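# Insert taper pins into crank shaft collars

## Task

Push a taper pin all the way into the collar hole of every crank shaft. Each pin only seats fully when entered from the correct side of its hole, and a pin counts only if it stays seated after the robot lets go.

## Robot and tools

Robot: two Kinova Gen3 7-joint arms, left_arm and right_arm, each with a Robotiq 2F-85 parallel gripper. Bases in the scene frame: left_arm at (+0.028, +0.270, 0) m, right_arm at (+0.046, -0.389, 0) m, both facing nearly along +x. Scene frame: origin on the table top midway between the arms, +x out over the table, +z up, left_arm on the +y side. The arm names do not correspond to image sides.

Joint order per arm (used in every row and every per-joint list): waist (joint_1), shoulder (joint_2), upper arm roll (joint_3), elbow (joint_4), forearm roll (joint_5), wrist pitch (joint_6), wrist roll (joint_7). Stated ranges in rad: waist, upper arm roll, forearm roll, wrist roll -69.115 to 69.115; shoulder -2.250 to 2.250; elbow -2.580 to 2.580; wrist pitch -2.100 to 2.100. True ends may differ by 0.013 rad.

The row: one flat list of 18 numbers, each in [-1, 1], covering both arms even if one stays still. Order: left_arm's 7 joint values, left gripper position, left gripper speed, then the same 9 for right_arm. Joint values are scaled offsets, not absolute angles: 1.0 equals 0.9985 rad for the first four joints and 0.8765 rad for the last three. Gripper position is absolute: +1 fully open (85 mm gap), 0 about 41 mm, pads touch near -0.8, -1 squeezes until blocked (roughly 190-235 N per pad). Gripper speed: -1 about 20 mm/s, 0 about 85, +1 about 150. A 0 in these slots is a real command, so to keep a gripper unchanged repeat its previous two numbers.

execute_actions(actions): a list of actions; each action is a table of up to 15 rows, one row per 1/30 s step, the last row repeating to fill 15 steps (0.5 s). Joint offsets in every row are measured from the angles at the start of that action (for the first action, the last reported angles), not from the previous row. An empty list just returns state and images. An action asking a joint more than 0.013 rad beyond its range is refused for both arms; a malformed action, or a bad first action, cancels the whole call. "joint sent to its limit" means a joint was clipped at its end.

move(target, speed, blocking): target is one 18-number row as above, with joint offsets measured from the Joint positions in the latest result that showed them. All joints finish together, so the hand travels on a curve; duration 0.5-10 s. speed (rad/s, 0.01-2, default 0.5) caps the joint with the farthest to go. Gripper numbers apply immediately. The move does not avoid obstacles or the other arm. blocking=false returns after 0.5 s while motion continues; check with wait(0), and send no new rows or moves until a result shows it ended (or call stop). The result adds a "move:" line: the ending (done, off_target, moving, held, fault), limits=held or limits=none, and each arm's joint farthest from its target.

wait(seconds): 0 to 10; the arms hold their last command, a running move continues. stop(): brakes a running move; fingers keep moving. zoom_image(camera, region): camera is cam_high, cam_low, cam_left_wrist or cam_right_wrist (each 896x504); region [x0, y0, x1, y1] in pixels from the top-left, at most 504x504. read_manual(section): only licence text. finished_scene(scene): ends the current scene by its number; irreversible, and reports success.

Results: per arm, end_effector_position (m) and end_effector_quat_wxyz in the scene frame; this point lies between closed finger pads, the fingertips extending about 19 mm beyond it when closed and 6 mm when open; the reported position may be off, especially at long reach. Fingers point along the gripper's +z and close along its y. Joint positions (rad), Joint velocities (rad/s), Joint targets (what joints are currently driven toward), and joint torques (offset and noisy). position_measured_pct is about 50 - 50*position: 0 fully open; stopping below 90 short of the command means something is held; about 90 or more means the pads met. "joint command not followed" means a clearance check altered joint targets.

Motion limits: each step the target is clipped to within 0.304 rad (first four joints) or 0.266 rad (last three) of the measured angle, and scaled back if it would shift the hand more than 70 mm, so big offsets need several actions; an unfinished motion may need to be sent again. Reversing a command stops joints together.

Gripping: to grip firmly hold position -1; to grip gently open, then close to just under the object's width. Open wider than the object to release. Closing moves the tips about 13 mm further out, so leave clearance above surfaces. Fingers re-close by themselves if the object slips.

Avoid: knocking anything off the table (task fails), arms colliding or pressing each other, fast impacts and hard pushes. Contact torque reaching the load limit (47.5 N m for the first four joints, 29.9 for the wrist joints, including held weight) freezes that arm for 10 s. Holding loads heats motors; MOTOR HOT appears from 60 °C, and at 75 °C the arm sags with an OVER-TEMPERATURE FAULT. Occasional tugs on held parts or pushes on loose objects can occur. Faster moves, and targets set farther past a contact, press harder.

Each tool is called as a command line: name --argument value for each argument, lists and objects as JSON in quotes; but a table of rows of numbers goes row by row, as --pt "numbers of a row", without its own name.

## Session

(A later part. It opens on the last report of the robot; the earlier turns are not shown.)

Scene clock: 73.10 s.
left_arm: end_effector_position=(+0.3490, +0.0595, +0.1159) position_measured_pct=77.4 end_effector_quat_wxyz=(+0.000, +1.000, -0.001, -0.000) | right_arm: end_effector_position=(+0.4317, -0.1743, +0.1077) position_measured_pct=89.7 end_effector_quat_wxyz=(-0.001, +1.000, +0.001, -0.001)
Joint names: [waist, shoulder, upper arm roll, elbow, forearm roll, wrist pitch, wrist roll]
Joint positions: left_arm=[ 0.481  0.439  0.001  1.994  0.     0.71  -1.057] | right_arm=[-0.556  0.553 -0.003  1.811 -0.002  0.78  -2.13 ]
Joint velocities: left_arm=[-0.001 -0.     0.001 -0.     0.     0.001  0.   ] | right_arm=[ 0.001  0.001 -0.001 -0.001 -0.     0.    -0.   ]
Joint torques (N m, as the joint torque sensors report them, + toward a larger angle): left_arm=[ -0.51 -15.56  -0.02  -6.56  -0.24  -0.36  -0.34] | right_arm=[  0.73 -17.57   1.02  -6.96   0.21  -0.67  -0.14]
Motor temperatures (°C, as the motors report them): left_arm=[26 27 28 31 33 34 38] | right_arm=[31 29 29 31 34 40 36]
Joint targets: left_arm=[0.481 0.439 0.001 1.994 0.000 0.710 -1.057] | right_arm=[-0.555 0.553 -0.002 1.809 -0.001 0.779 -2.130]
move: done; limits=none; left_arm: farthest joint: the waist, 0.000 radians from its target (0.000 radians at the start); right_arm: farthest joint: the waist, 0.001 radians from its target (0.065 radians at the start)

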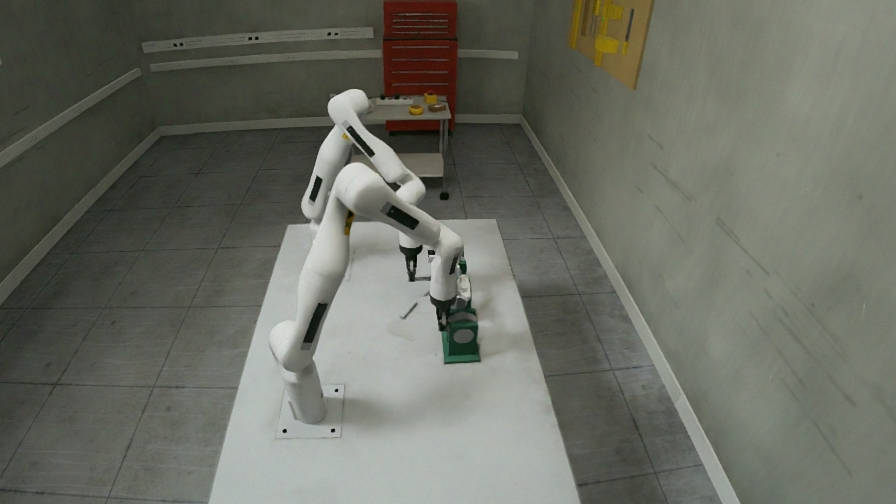

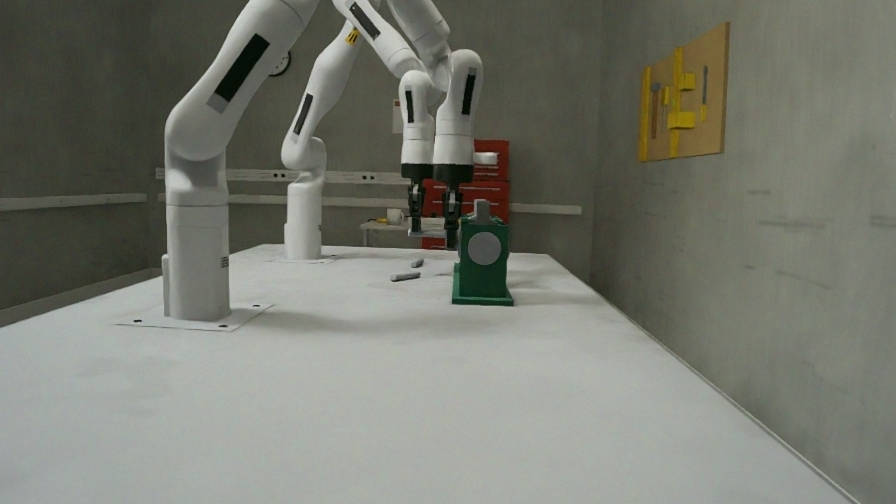

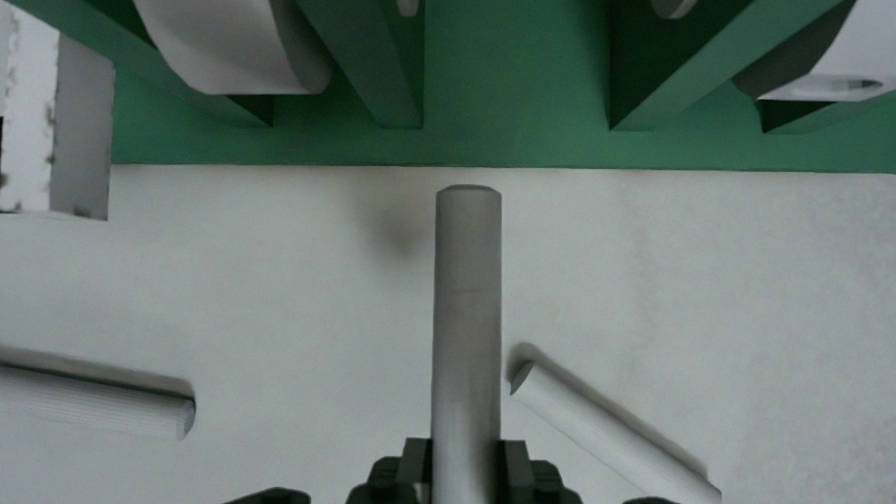

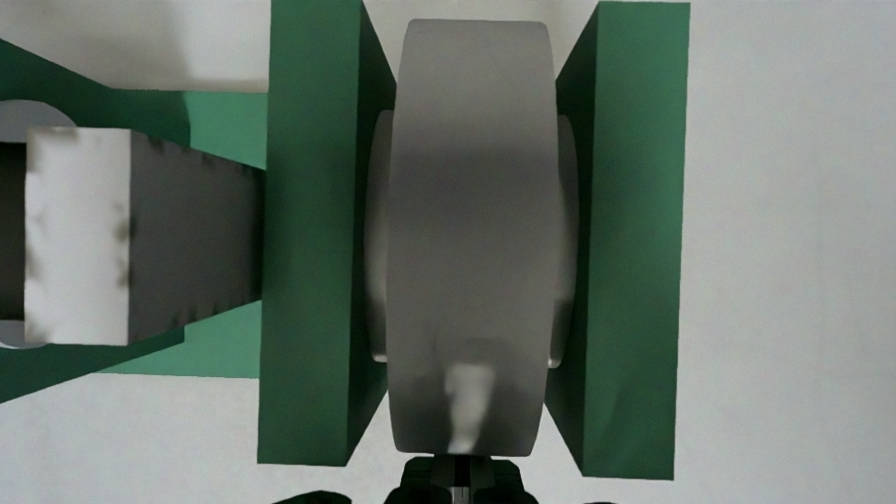

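move --target '[0.1635,0.1115,0,-0.2155,0,0.117,0.186,-1,0,0.056,-0.116,0,0.186,0,-0.082,0.064,-0.8,1]' --speed 0.4

zoom_image --camera "cam_left_wrist" --region '[380,100,560,220]'

zoom_image --camera "cam_low" --region '[390,200,520,280]'

Scene clock: 74.70 s.
left_arm: end_effector_position=(+0.3614, -0.0307, +0.1163) position_measured_pct=77.4 end_effector_quat_wxyz=(+0.001, +1.000, -0.001, +0.000) | right_arm: end_effector_position=(+0.3919, -0.2245, +0.1159) position_measured_pct=89.7 end_effector_quat_wxyz=(-0.001, +1.000, +0.001, -0.001)
Joint names: [waist, shoulder, upper arm roll, elbow, forearm roll, wrist pitch, wrist roll]
Joint positions: left_arm=[ 0.644  0.55   0.001  1.778  0.     0.812 -0.894] | right_arm=[-0.501  0.437 -0.003  1.996 -0.002  0.708 -2.074]
Joint velocities: left_arm=[ 0.003  0.003 -0.001  0.     0.    -0.    -0.   ] | right_arm=[ 0.001 -0.001  0.001  0.001 -0.     0.001 -0.   ]
Joint torques (N m, as the joint torque sensors report them, + toward a larger angle): left_arm=[ -1.06 -18.79  -0.34  -7.78  -0.04  -0.14  -0.22] | right_arm=[ -0.4  -15.09   0.2   -5.3    0.04   0.15   0.02]
Motor temperatures (°C, as the motors report them): left_arm=[26 27 28 31 33 34 38] | right_arm=[31 29 29 31 34 40 36]
Joint targets: left_arm=[0.645 0.550 0.001 1.778 0.000 0.812 -0.894] | right_arm=[-0.500 0.437 -0.003 1.996 -0.002 0.708 -2.074]
move: done; limits=none; left_arm: farthest joint: the shoulder, 0.001 radians from its target (0.112 radians at the start); right_arm: farthest joint: the waist, 0.000 radians from its target (0.056 radians at the start)

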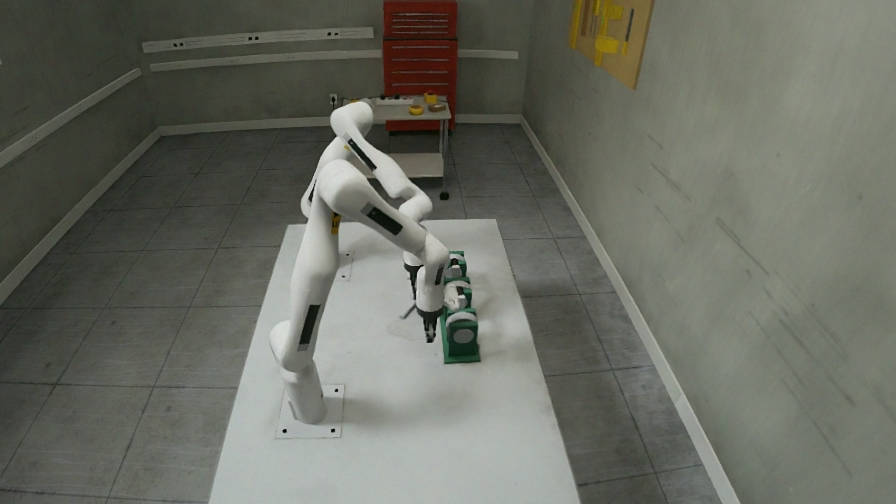

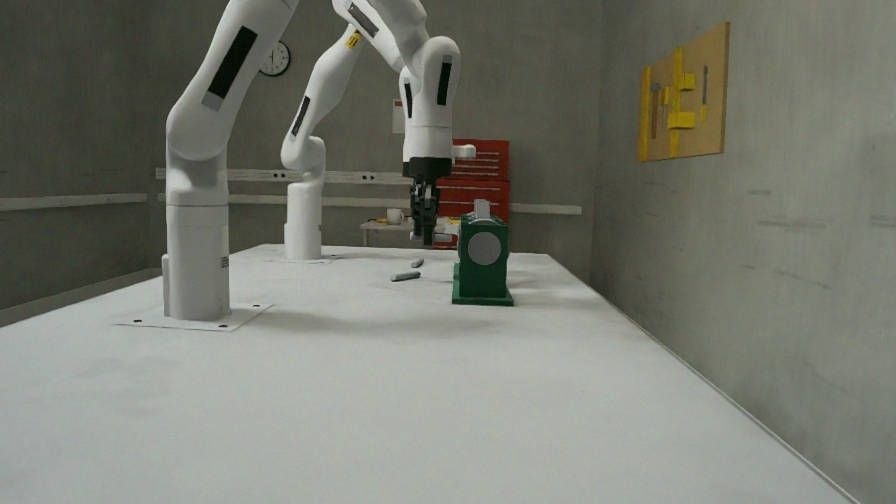

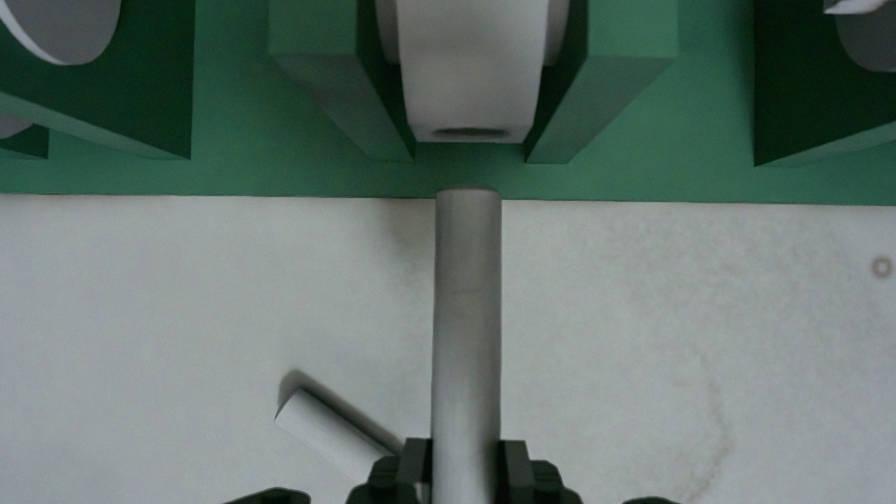

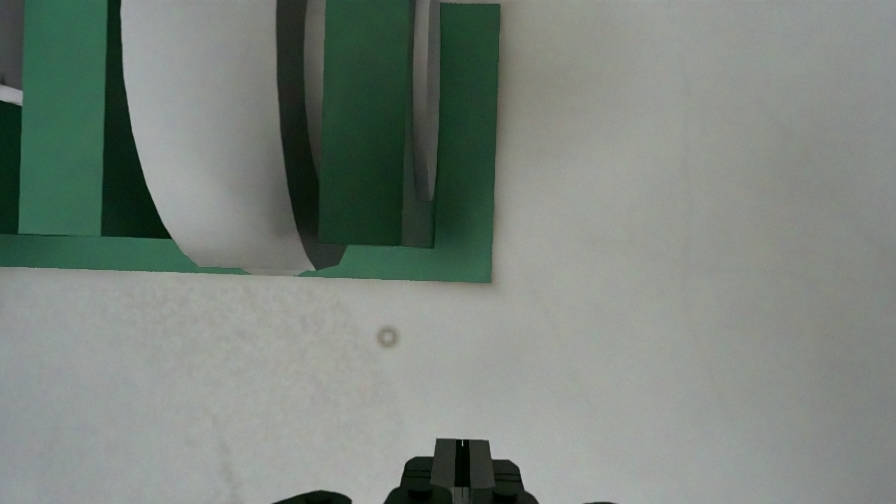

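Region (380, 100, 560, 220) of cam_left_wrist's 896x504 image, scaled by 2.800.

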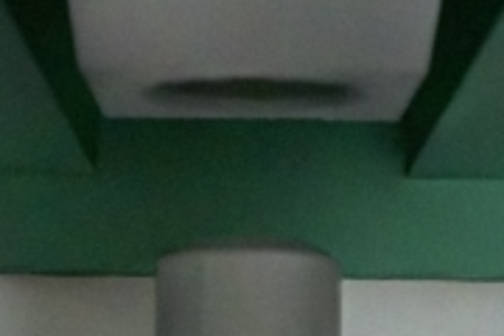

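Region (390, 200, 520, 280) of cam_low's 896x504 image, scaled by 3.877, with more detail than that image has; it fills the top 310 rows of this view, and the rest is white.

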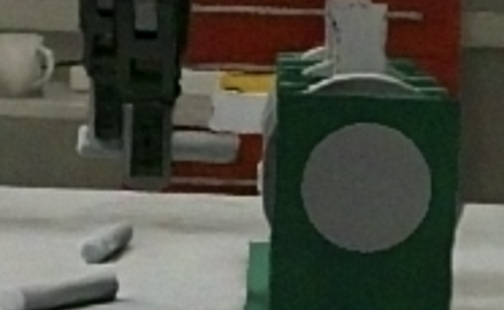

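move --target '[-0.0305,0.0313,0,-0.0612,0,0.0345,-0.0353,-1,0,0,0,0,0,0,0,0,-0.8,1]' --speed 0.06

Scene clock: 76.47 s.
left_arm: end_effector_position=(+0.3842, -0.0309, +0.1162) position_measured_pct=77.4 end_effector_quat_wxyz=(+0.001, +1.000, -0.001, -0.000) | right_arm: end_effector_position=(+0.3919, -0.2245, +0.1159) position_measured_pct=89.7 end_effector_quat_wxyz=(-0.001, +1.000, +0.001, -0.001)
Joint names: [waist, shoulder, upper arm roll, elbow, forearm roll, wrist pitch, wrist roll]
Joint positions: left_arm=[ 0.614  0.581  0.001  1.717  0.     0.843 -0.925] | right_arm=[-0.501  0.437 -0.003  1.996 -0.002  0.708 -2.074]
Joint velocities: left_arm=[-0.001  0.001 -0.001  0.    -0.    -0.     0.   ] | right_arm=[ 0.    -0.002 -0.     0.001 -0.     0.     0.   ]
Joint torques (N m, as the joint torque sensors report them, + toward a larger angle): left_arm=[  0.35 -19.71   0.28  -7.41   0.03  -0.07   0.  ] | right_arm=[ -0.35 -15.22   0.86  -5.77  -0.06   0.05  -0.07]
Motor temperatures (°C, as the motors report them): left_arm=[26 27 28 31 33 34 38] | right_arm=[31 29 29 31 34 40 36]
Joint targets: left_arm=[0.614 0.581 0.001 1.717 0.000 0.843 -0.925] | right_arm=[-0.501 0.437 -0.003 1.996 -0.002 0.708 -2.074]
move: done; limits=none; left_arm: farthest joint: the waist, 0.000 radians from its target (0.031 radians at the start); right_arm: farthest joint: the waist, 0.000 radians from its target (0.001 radians at the start)

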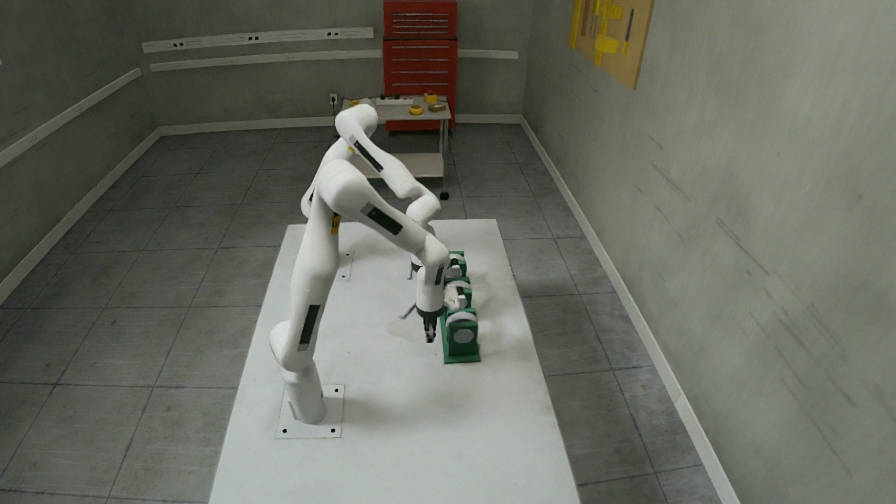

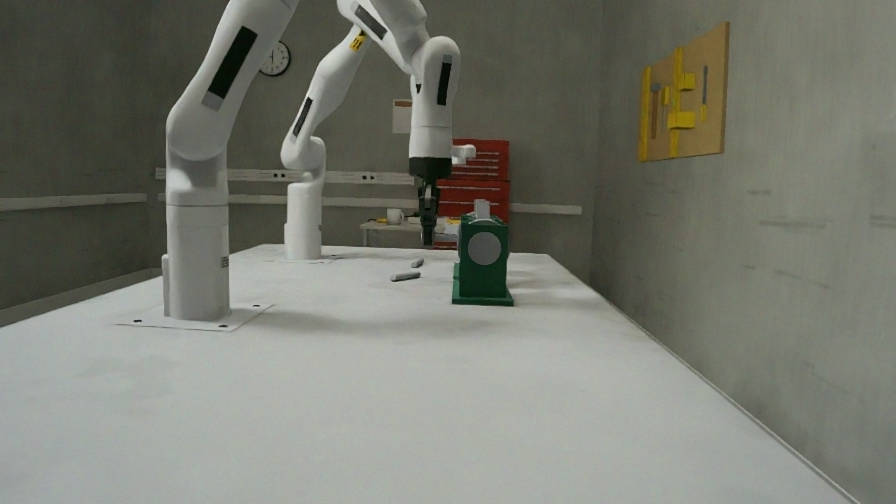

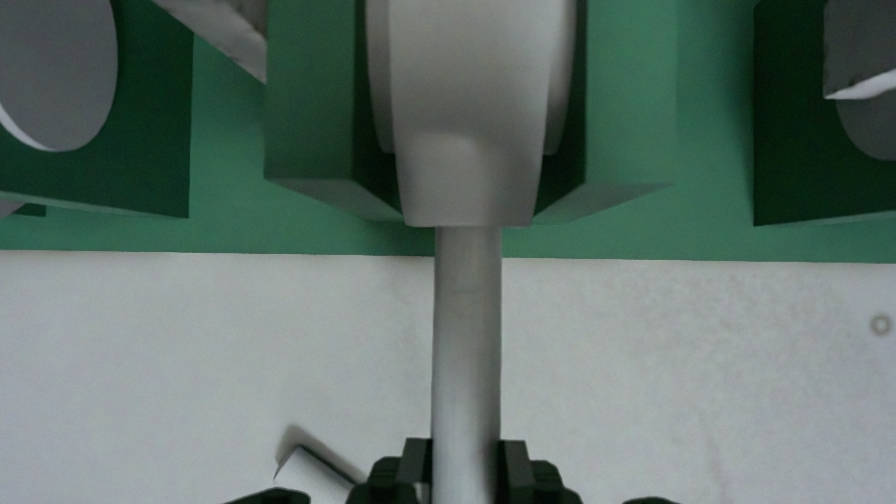

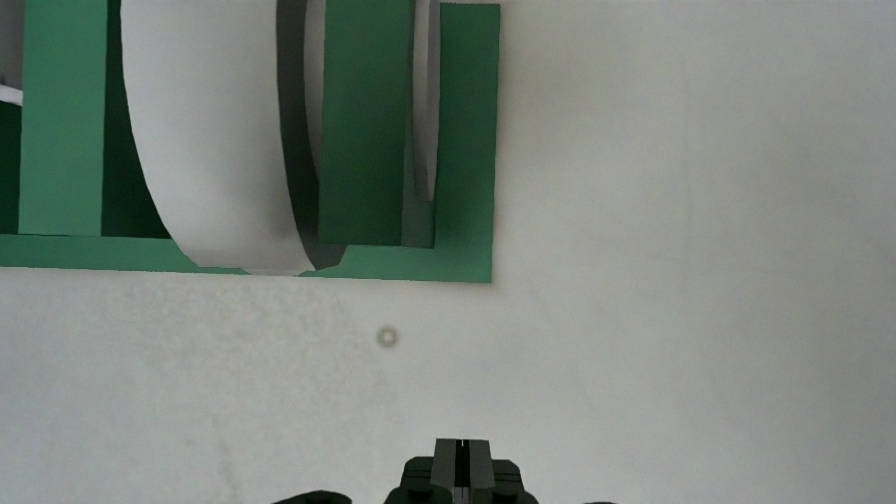

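move --target '[-0.0425,0.050,0,-0.100,0,0.057,-0.0485,-1,0,0,-0.1,0,-0.1,0,0.228,0,-0.8,1]' --speed 0.14

execute_actions --actions '[[[0,0,0,0,0,0,0,-0.3,0.5,0,0,0,0,0,0,0,-0.8,1]]]'

Scene clock: 78.47 s.
left_arm: end_effector_position=(+0.4155, -0.0308, +0.1158) position_measured_pct=77.4 end_effector_quat_wxyz=(-0.001, +1.000, -0.002, -0.003) | right_arm: end_effector_position=(+0.3957, -0.2224, +0.1770) position_measured_pct=89.7 end_effector_quat_wxyz=(-0.001, +1.000, +0.001, -0.001)
Joint names: [waist, shoulder, upper arm roll, elbow, forearm roll, wrist pitch, wrist roll]
Joint positions: left_arm=[ 0.573  0.63   0.003  1.621  0.001  0.897 -0.967] | right_arm=[-0.501  0.338 -0.003  1.896 -0.002  0.908 -2.074]
Joint velocities: left_arm=[-0.001  0.     0.001 -0.     0.     0.002 -0.   ] | right_arm=[-0.    -0.002  0.001  0.     0.    -0.    -0.   ]
Joint torques (N m, as the joint torque sensors report them, + toward a larger angle): left_arm=[ -1.56 -19.05  -1.05 -10.54  -0.65  -2.36  -0.7 ] | right_arm=[ -0.37 -14.48   0.54  -6.81   0.16   0.05  -0.08]
Motor temperatures (°C, as the motors report them): left_arm=[26 27 28 31 33 34 38] | right_arm=[31 29 29 31 34 40 36]
Joint targets: left_arm=[0.571 0.631 0.001 1.617 0.000 0.893 -0.967] | right_arm=[-0.501 0.337 -0.003 1.896 -0.002 0.908 -2.074]
move: done; limits=none; left_arm: farthest joint: the elbow, 0.004 radians from its target (0.100 radians at the start); right_arm: farthest joint: the waist, 0.000 radians from its target (0.000 radians at the start)

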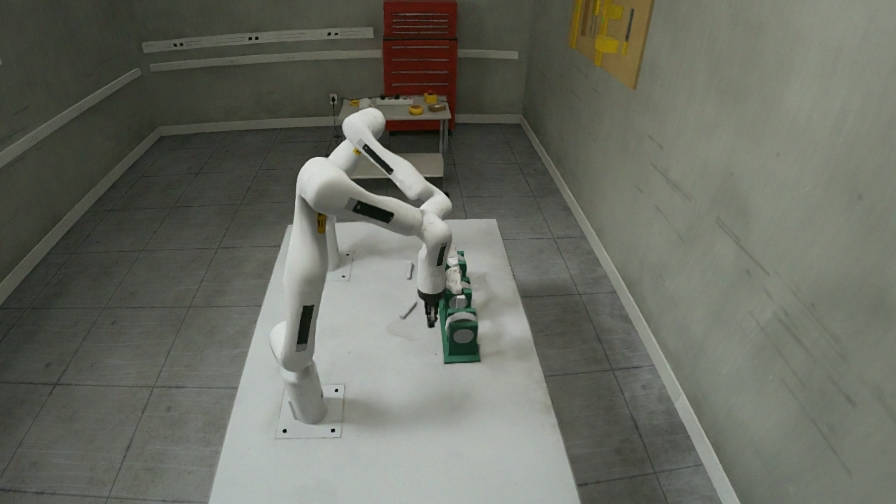

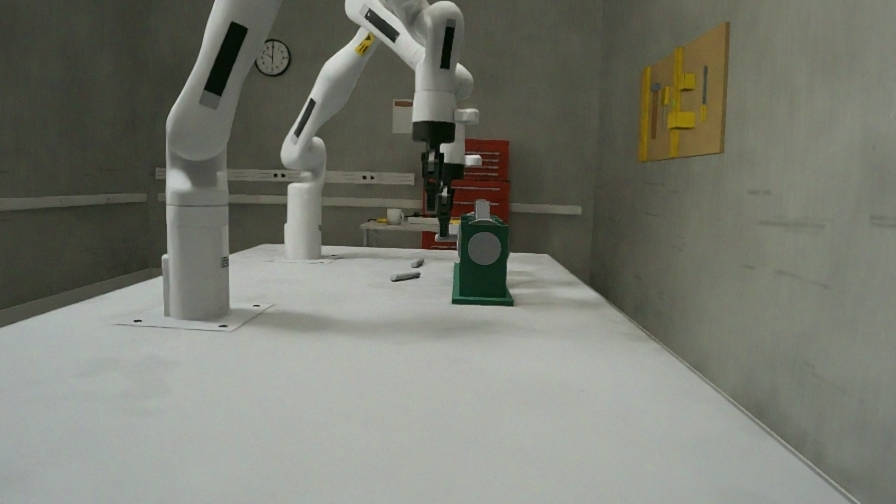

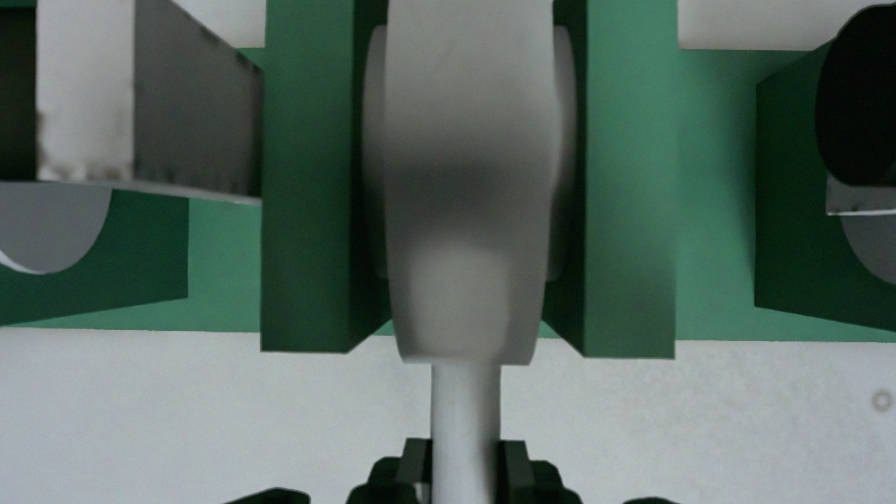

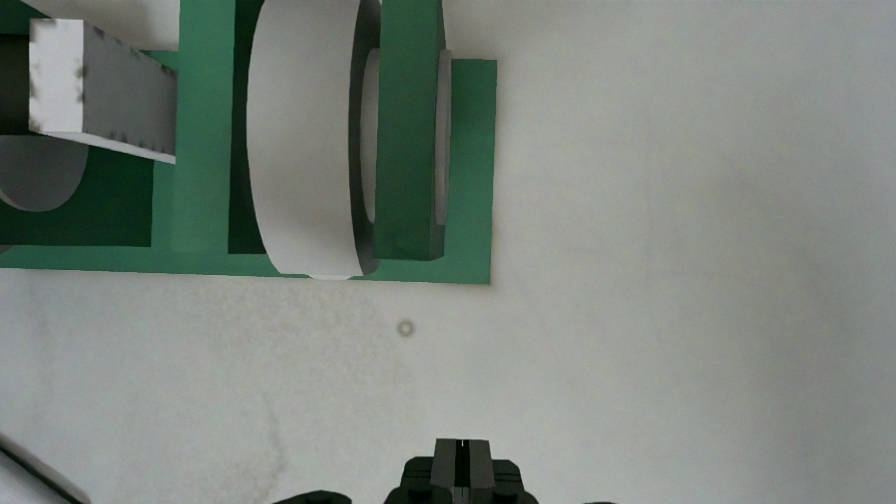

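Scene clock: 78.97 s.
left_arm: end_effector_position=(+0.4155, -0.0308, +0.1158) position_measured_pct=65.1 end_effector_quat_wxyz=(-0.001, +1.000, -0.002, -0.003) | right_arm: end_effector_position=(+0.3957, -0.2224, +0.1770) position_measured_pct=89.7 end_effector_quat_wxyz=(-0.001, +1.000, +0.001, -0.001)
Joint names: [waist, shoulder, upper arm roll, elbow, forearm roll, wrist pitch, wrist roll]
Joint positions: left_arm=[ 0.573  0.63   0.003  1.621  0.001  0.897 -0.967] | right_arm=[-0.501  0.338 -0.003  1.896 -0.002  0.908 -2.074]
Joint velocities: left_arm=[-0.     0.     0.     0.    -0.    -0.001 -0.   ] | right_arm=[-0. -0. -0. -0. -0.  0.  0.]
Joint torques (N m, as the joint torque sensors report them, + toward a larger angle): left_arm=[ -0.2  -19.46  -0.04  -7.48  -0.1   -0.15  -0.12] | right_arm=[ -0.28 -14.22   0.47  -6.57   0.13  -0.15  -0.36]
Motor temperatures (°C, as the motors report them): left_arm=[26 27 28 31 33 34 38] | right_arm=[31 29 29 31 34 40 36]
Joint targets: left_arm=[0.573 0.630 0.003 1.621 0.001 0.897 -0.967] | right_arm=[-0.501 0.338 -0.003 1.896 -0.002 0.908 -2.074]

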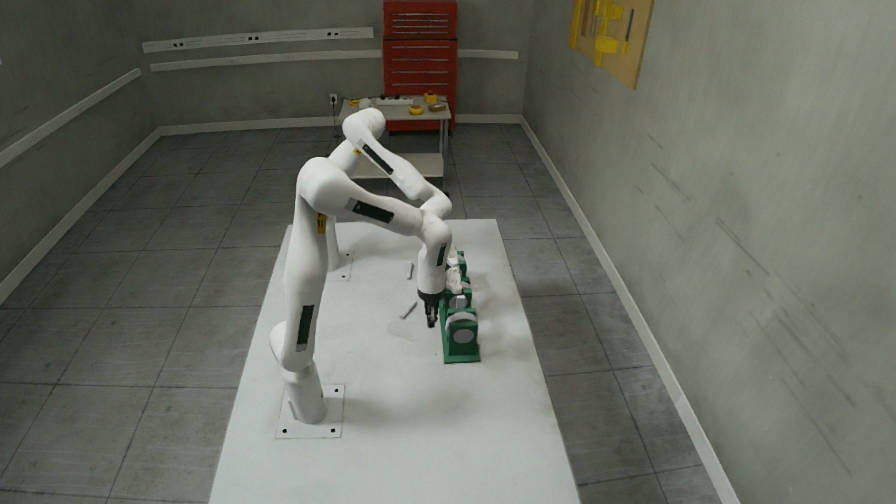

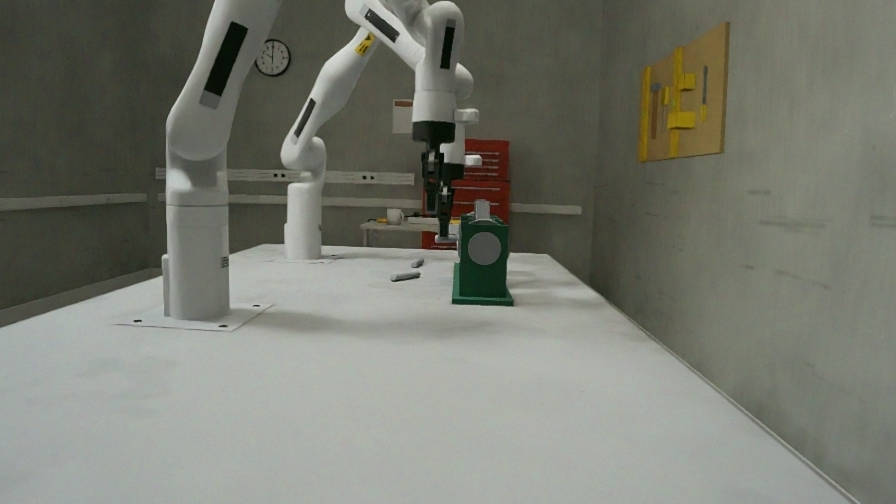

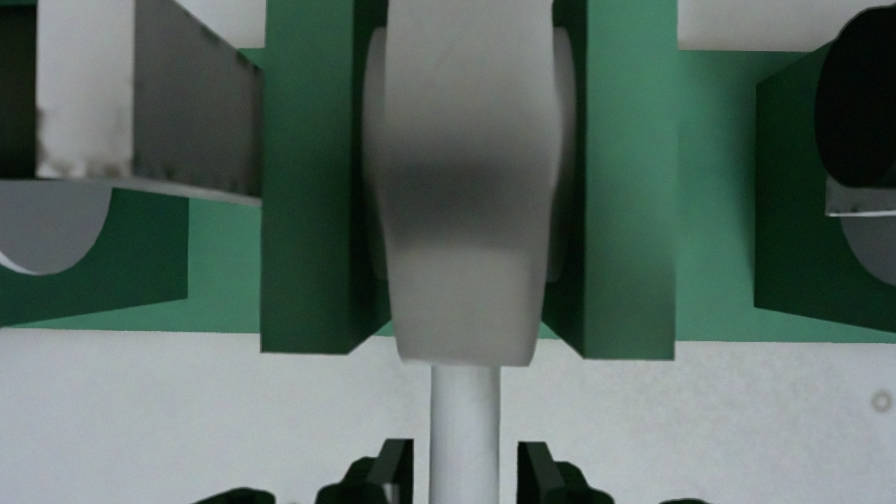

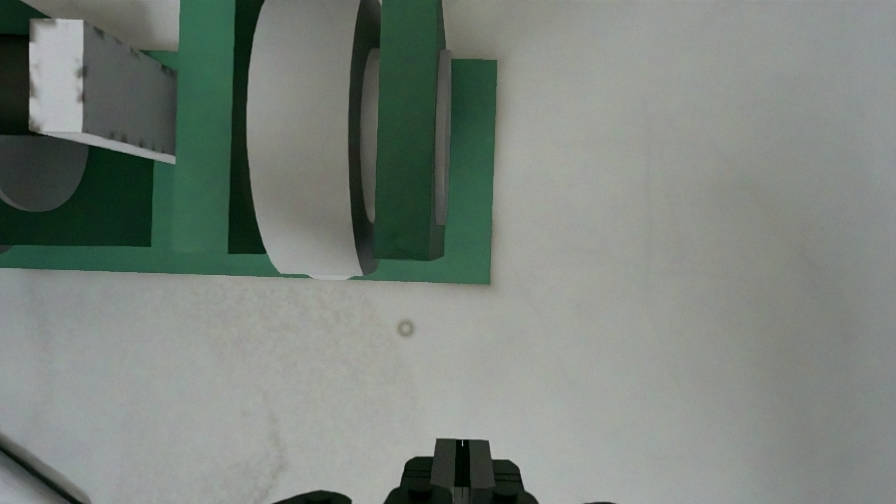

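move --target '[0.041,-0.036,-0.002,0.105,-0.001,-0.086,0.048,-0.3,1,0,0,0,0,0,0,0,-0.8,1]' --speed 0.3

move --target '[-0.065,0.078,0,-0.160,0,0.093,-0.074,-0.8,1,0,0,0,0,0,0,0,-0.8,1]' --speed 0.12

Scene clock: 80.27 s.
left_arm: end_effector_position=(+0.3841, -0.0306, +0.1080) position_measured_pct=65.1 end_effector_quat_wxyz=(+0.000, +1.000, -0.001, -0.000) | right_arm: end_effector_position=(+0.3957, -0.2224, +0.1770) position_measured_pct=89.7 end_effector_quat_wxyz=(-0.001, +1.000, +0.001, -0.001)
Joint names: [waist, shoulder, upper arm roll, elbow, forearm roll, wrist pitch, wrist roll]
Joint positions: left_arm=[ 0.614  0.594  0.001  1.726  0.     0.822 -0.925] | right_arm=[-0.501  0.338 -0.003  1.896 -0.002  0.908 -2.074]
Joint velocities: left_arm=[ 0.001 -0.003 -0.     0.     0.    -0.     0.   ] | right_arm=[-0.     0.001  0.     0.003 -0.     0.     0.   ]
Joint torques (N m, as the joint torque sensors report them, + toward a larger angle): left_arm=[ -0.57 -18.75  -0.05  -7.03  -0.03  -0.2    0.05] | right_arm=[ -0.64 -13.61   0.38  -6.95  -0.02   0.01   0.  ]
Motor temperatures (°C, as the motors report them): left_arm=[26 27 28 31 33 34 38] | right_arm=[31 29 29 31 34 40 36]
Joint targets: left_arm=[0.614 0.594 0.001 1.726 0.000 0.822 -0.925] | right_arm=[-0.501 0.338 -0.003 1.896 -0.002 0.908 -2.074]
move: done; limits=none; left_arm: farthest joint: the waist, 0.000 radians from its target (0.041 radians at the start); right_arm: farthest joint: the waist, 0.000 radians from its target (0.000 radians at the start)

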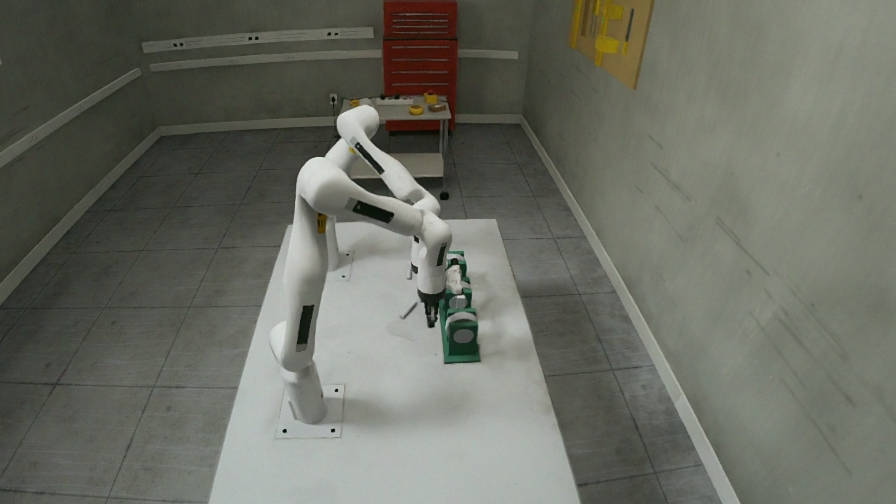

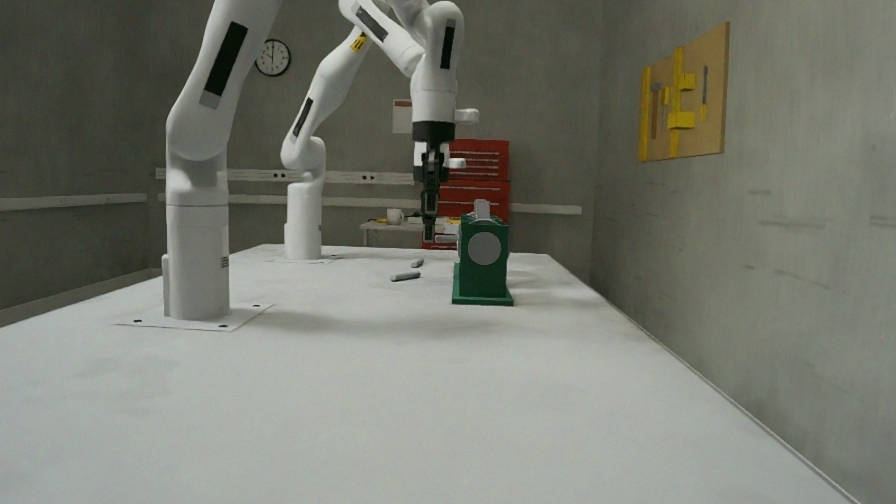

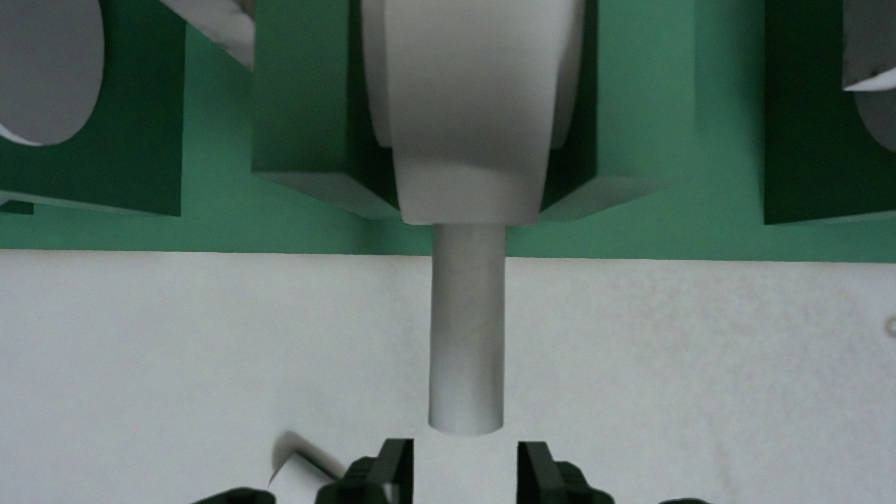

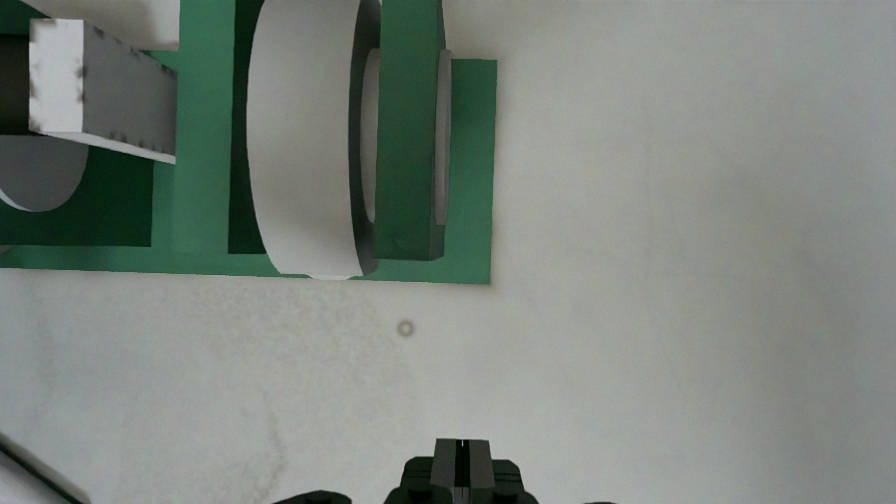

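Scene clock: 81.87 s.
left_arm: end_effector_position=(+0.4336, -0.0316, +0.1071) position_measured_pct=89.7 end_effector_quat_wxyz=(-0.001, +1.000, -0.003, -0.005) | right_arm: end_effector_position=(+0.3957, -0.2224, +0.1770) position_measured_pct=89.7 end_effector_quat_wxyz=(-0.001, +1.000, +0.001, -0.001)
Joint names: [waist, shoulder, upper arm roll, elbow, forearm roll, wrist pitch, wrist roll]
Joint positions: left_arm=[ 0.552  0.672  0.004  1.571  0.003  0.908 -0.99 ] | right_arm=[-0.501  0.338 -0.003  1.896 -0.002  0.908 -2.074]
Joint velocities: left_arm=[ 0.001  0.002  0.001 -0.001  0.     0.    -0.   ] | right_arm=[-0.     0.001  0.     0.001 -0.    -0.    -0.   ]
Joint torques (N m, as the joint torque sensors report them, + toward a larger angle): left_arm=[ -2.67 -20.56  -1.55 -11.06  -1.18  -2.92  -0.32] | right_arm=[ -0.08 -14.03  -0.05  -6.76   0.43   0.21  -0.07]
Motor temperatures (°C, as the motors report them): left_arm=[26 27 28 31 33 34 38] | right_arm=[31 29 29 31 34 40 36]
Joint targets: left_arm=[0.549 0.672 0.001 1.566 0.000 0.903 -0.990] | right_arm=[-0.501 0.338 -0.003 1.896 -0.002 0.908 -2.074]
move: done; limits=none; left_arm: farthest joint: the elbow, 0.005 radians from its target (0.160 radians at the start); right_arm: farthest joint: the waist, 0.000 radians from its target (0.000 radians at the start)

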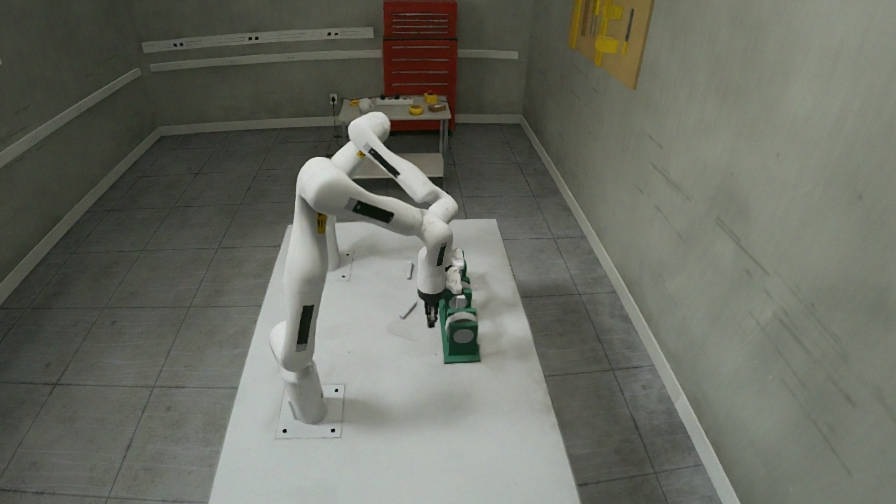

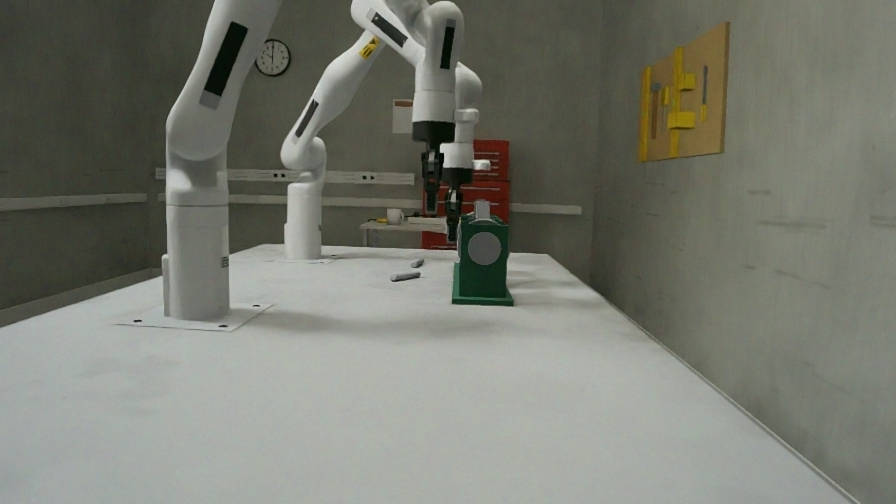

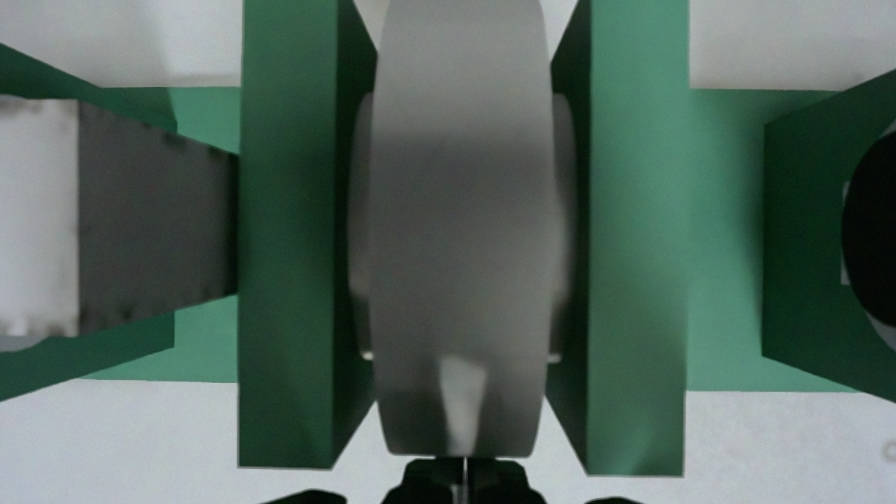

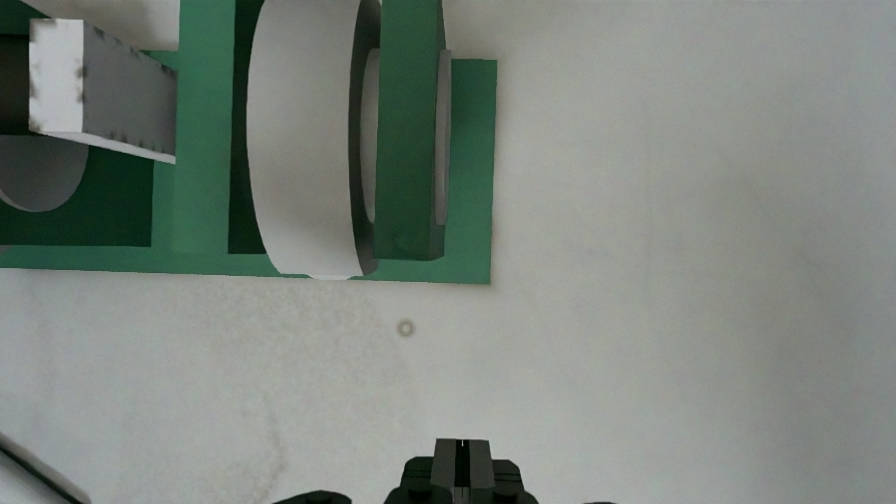

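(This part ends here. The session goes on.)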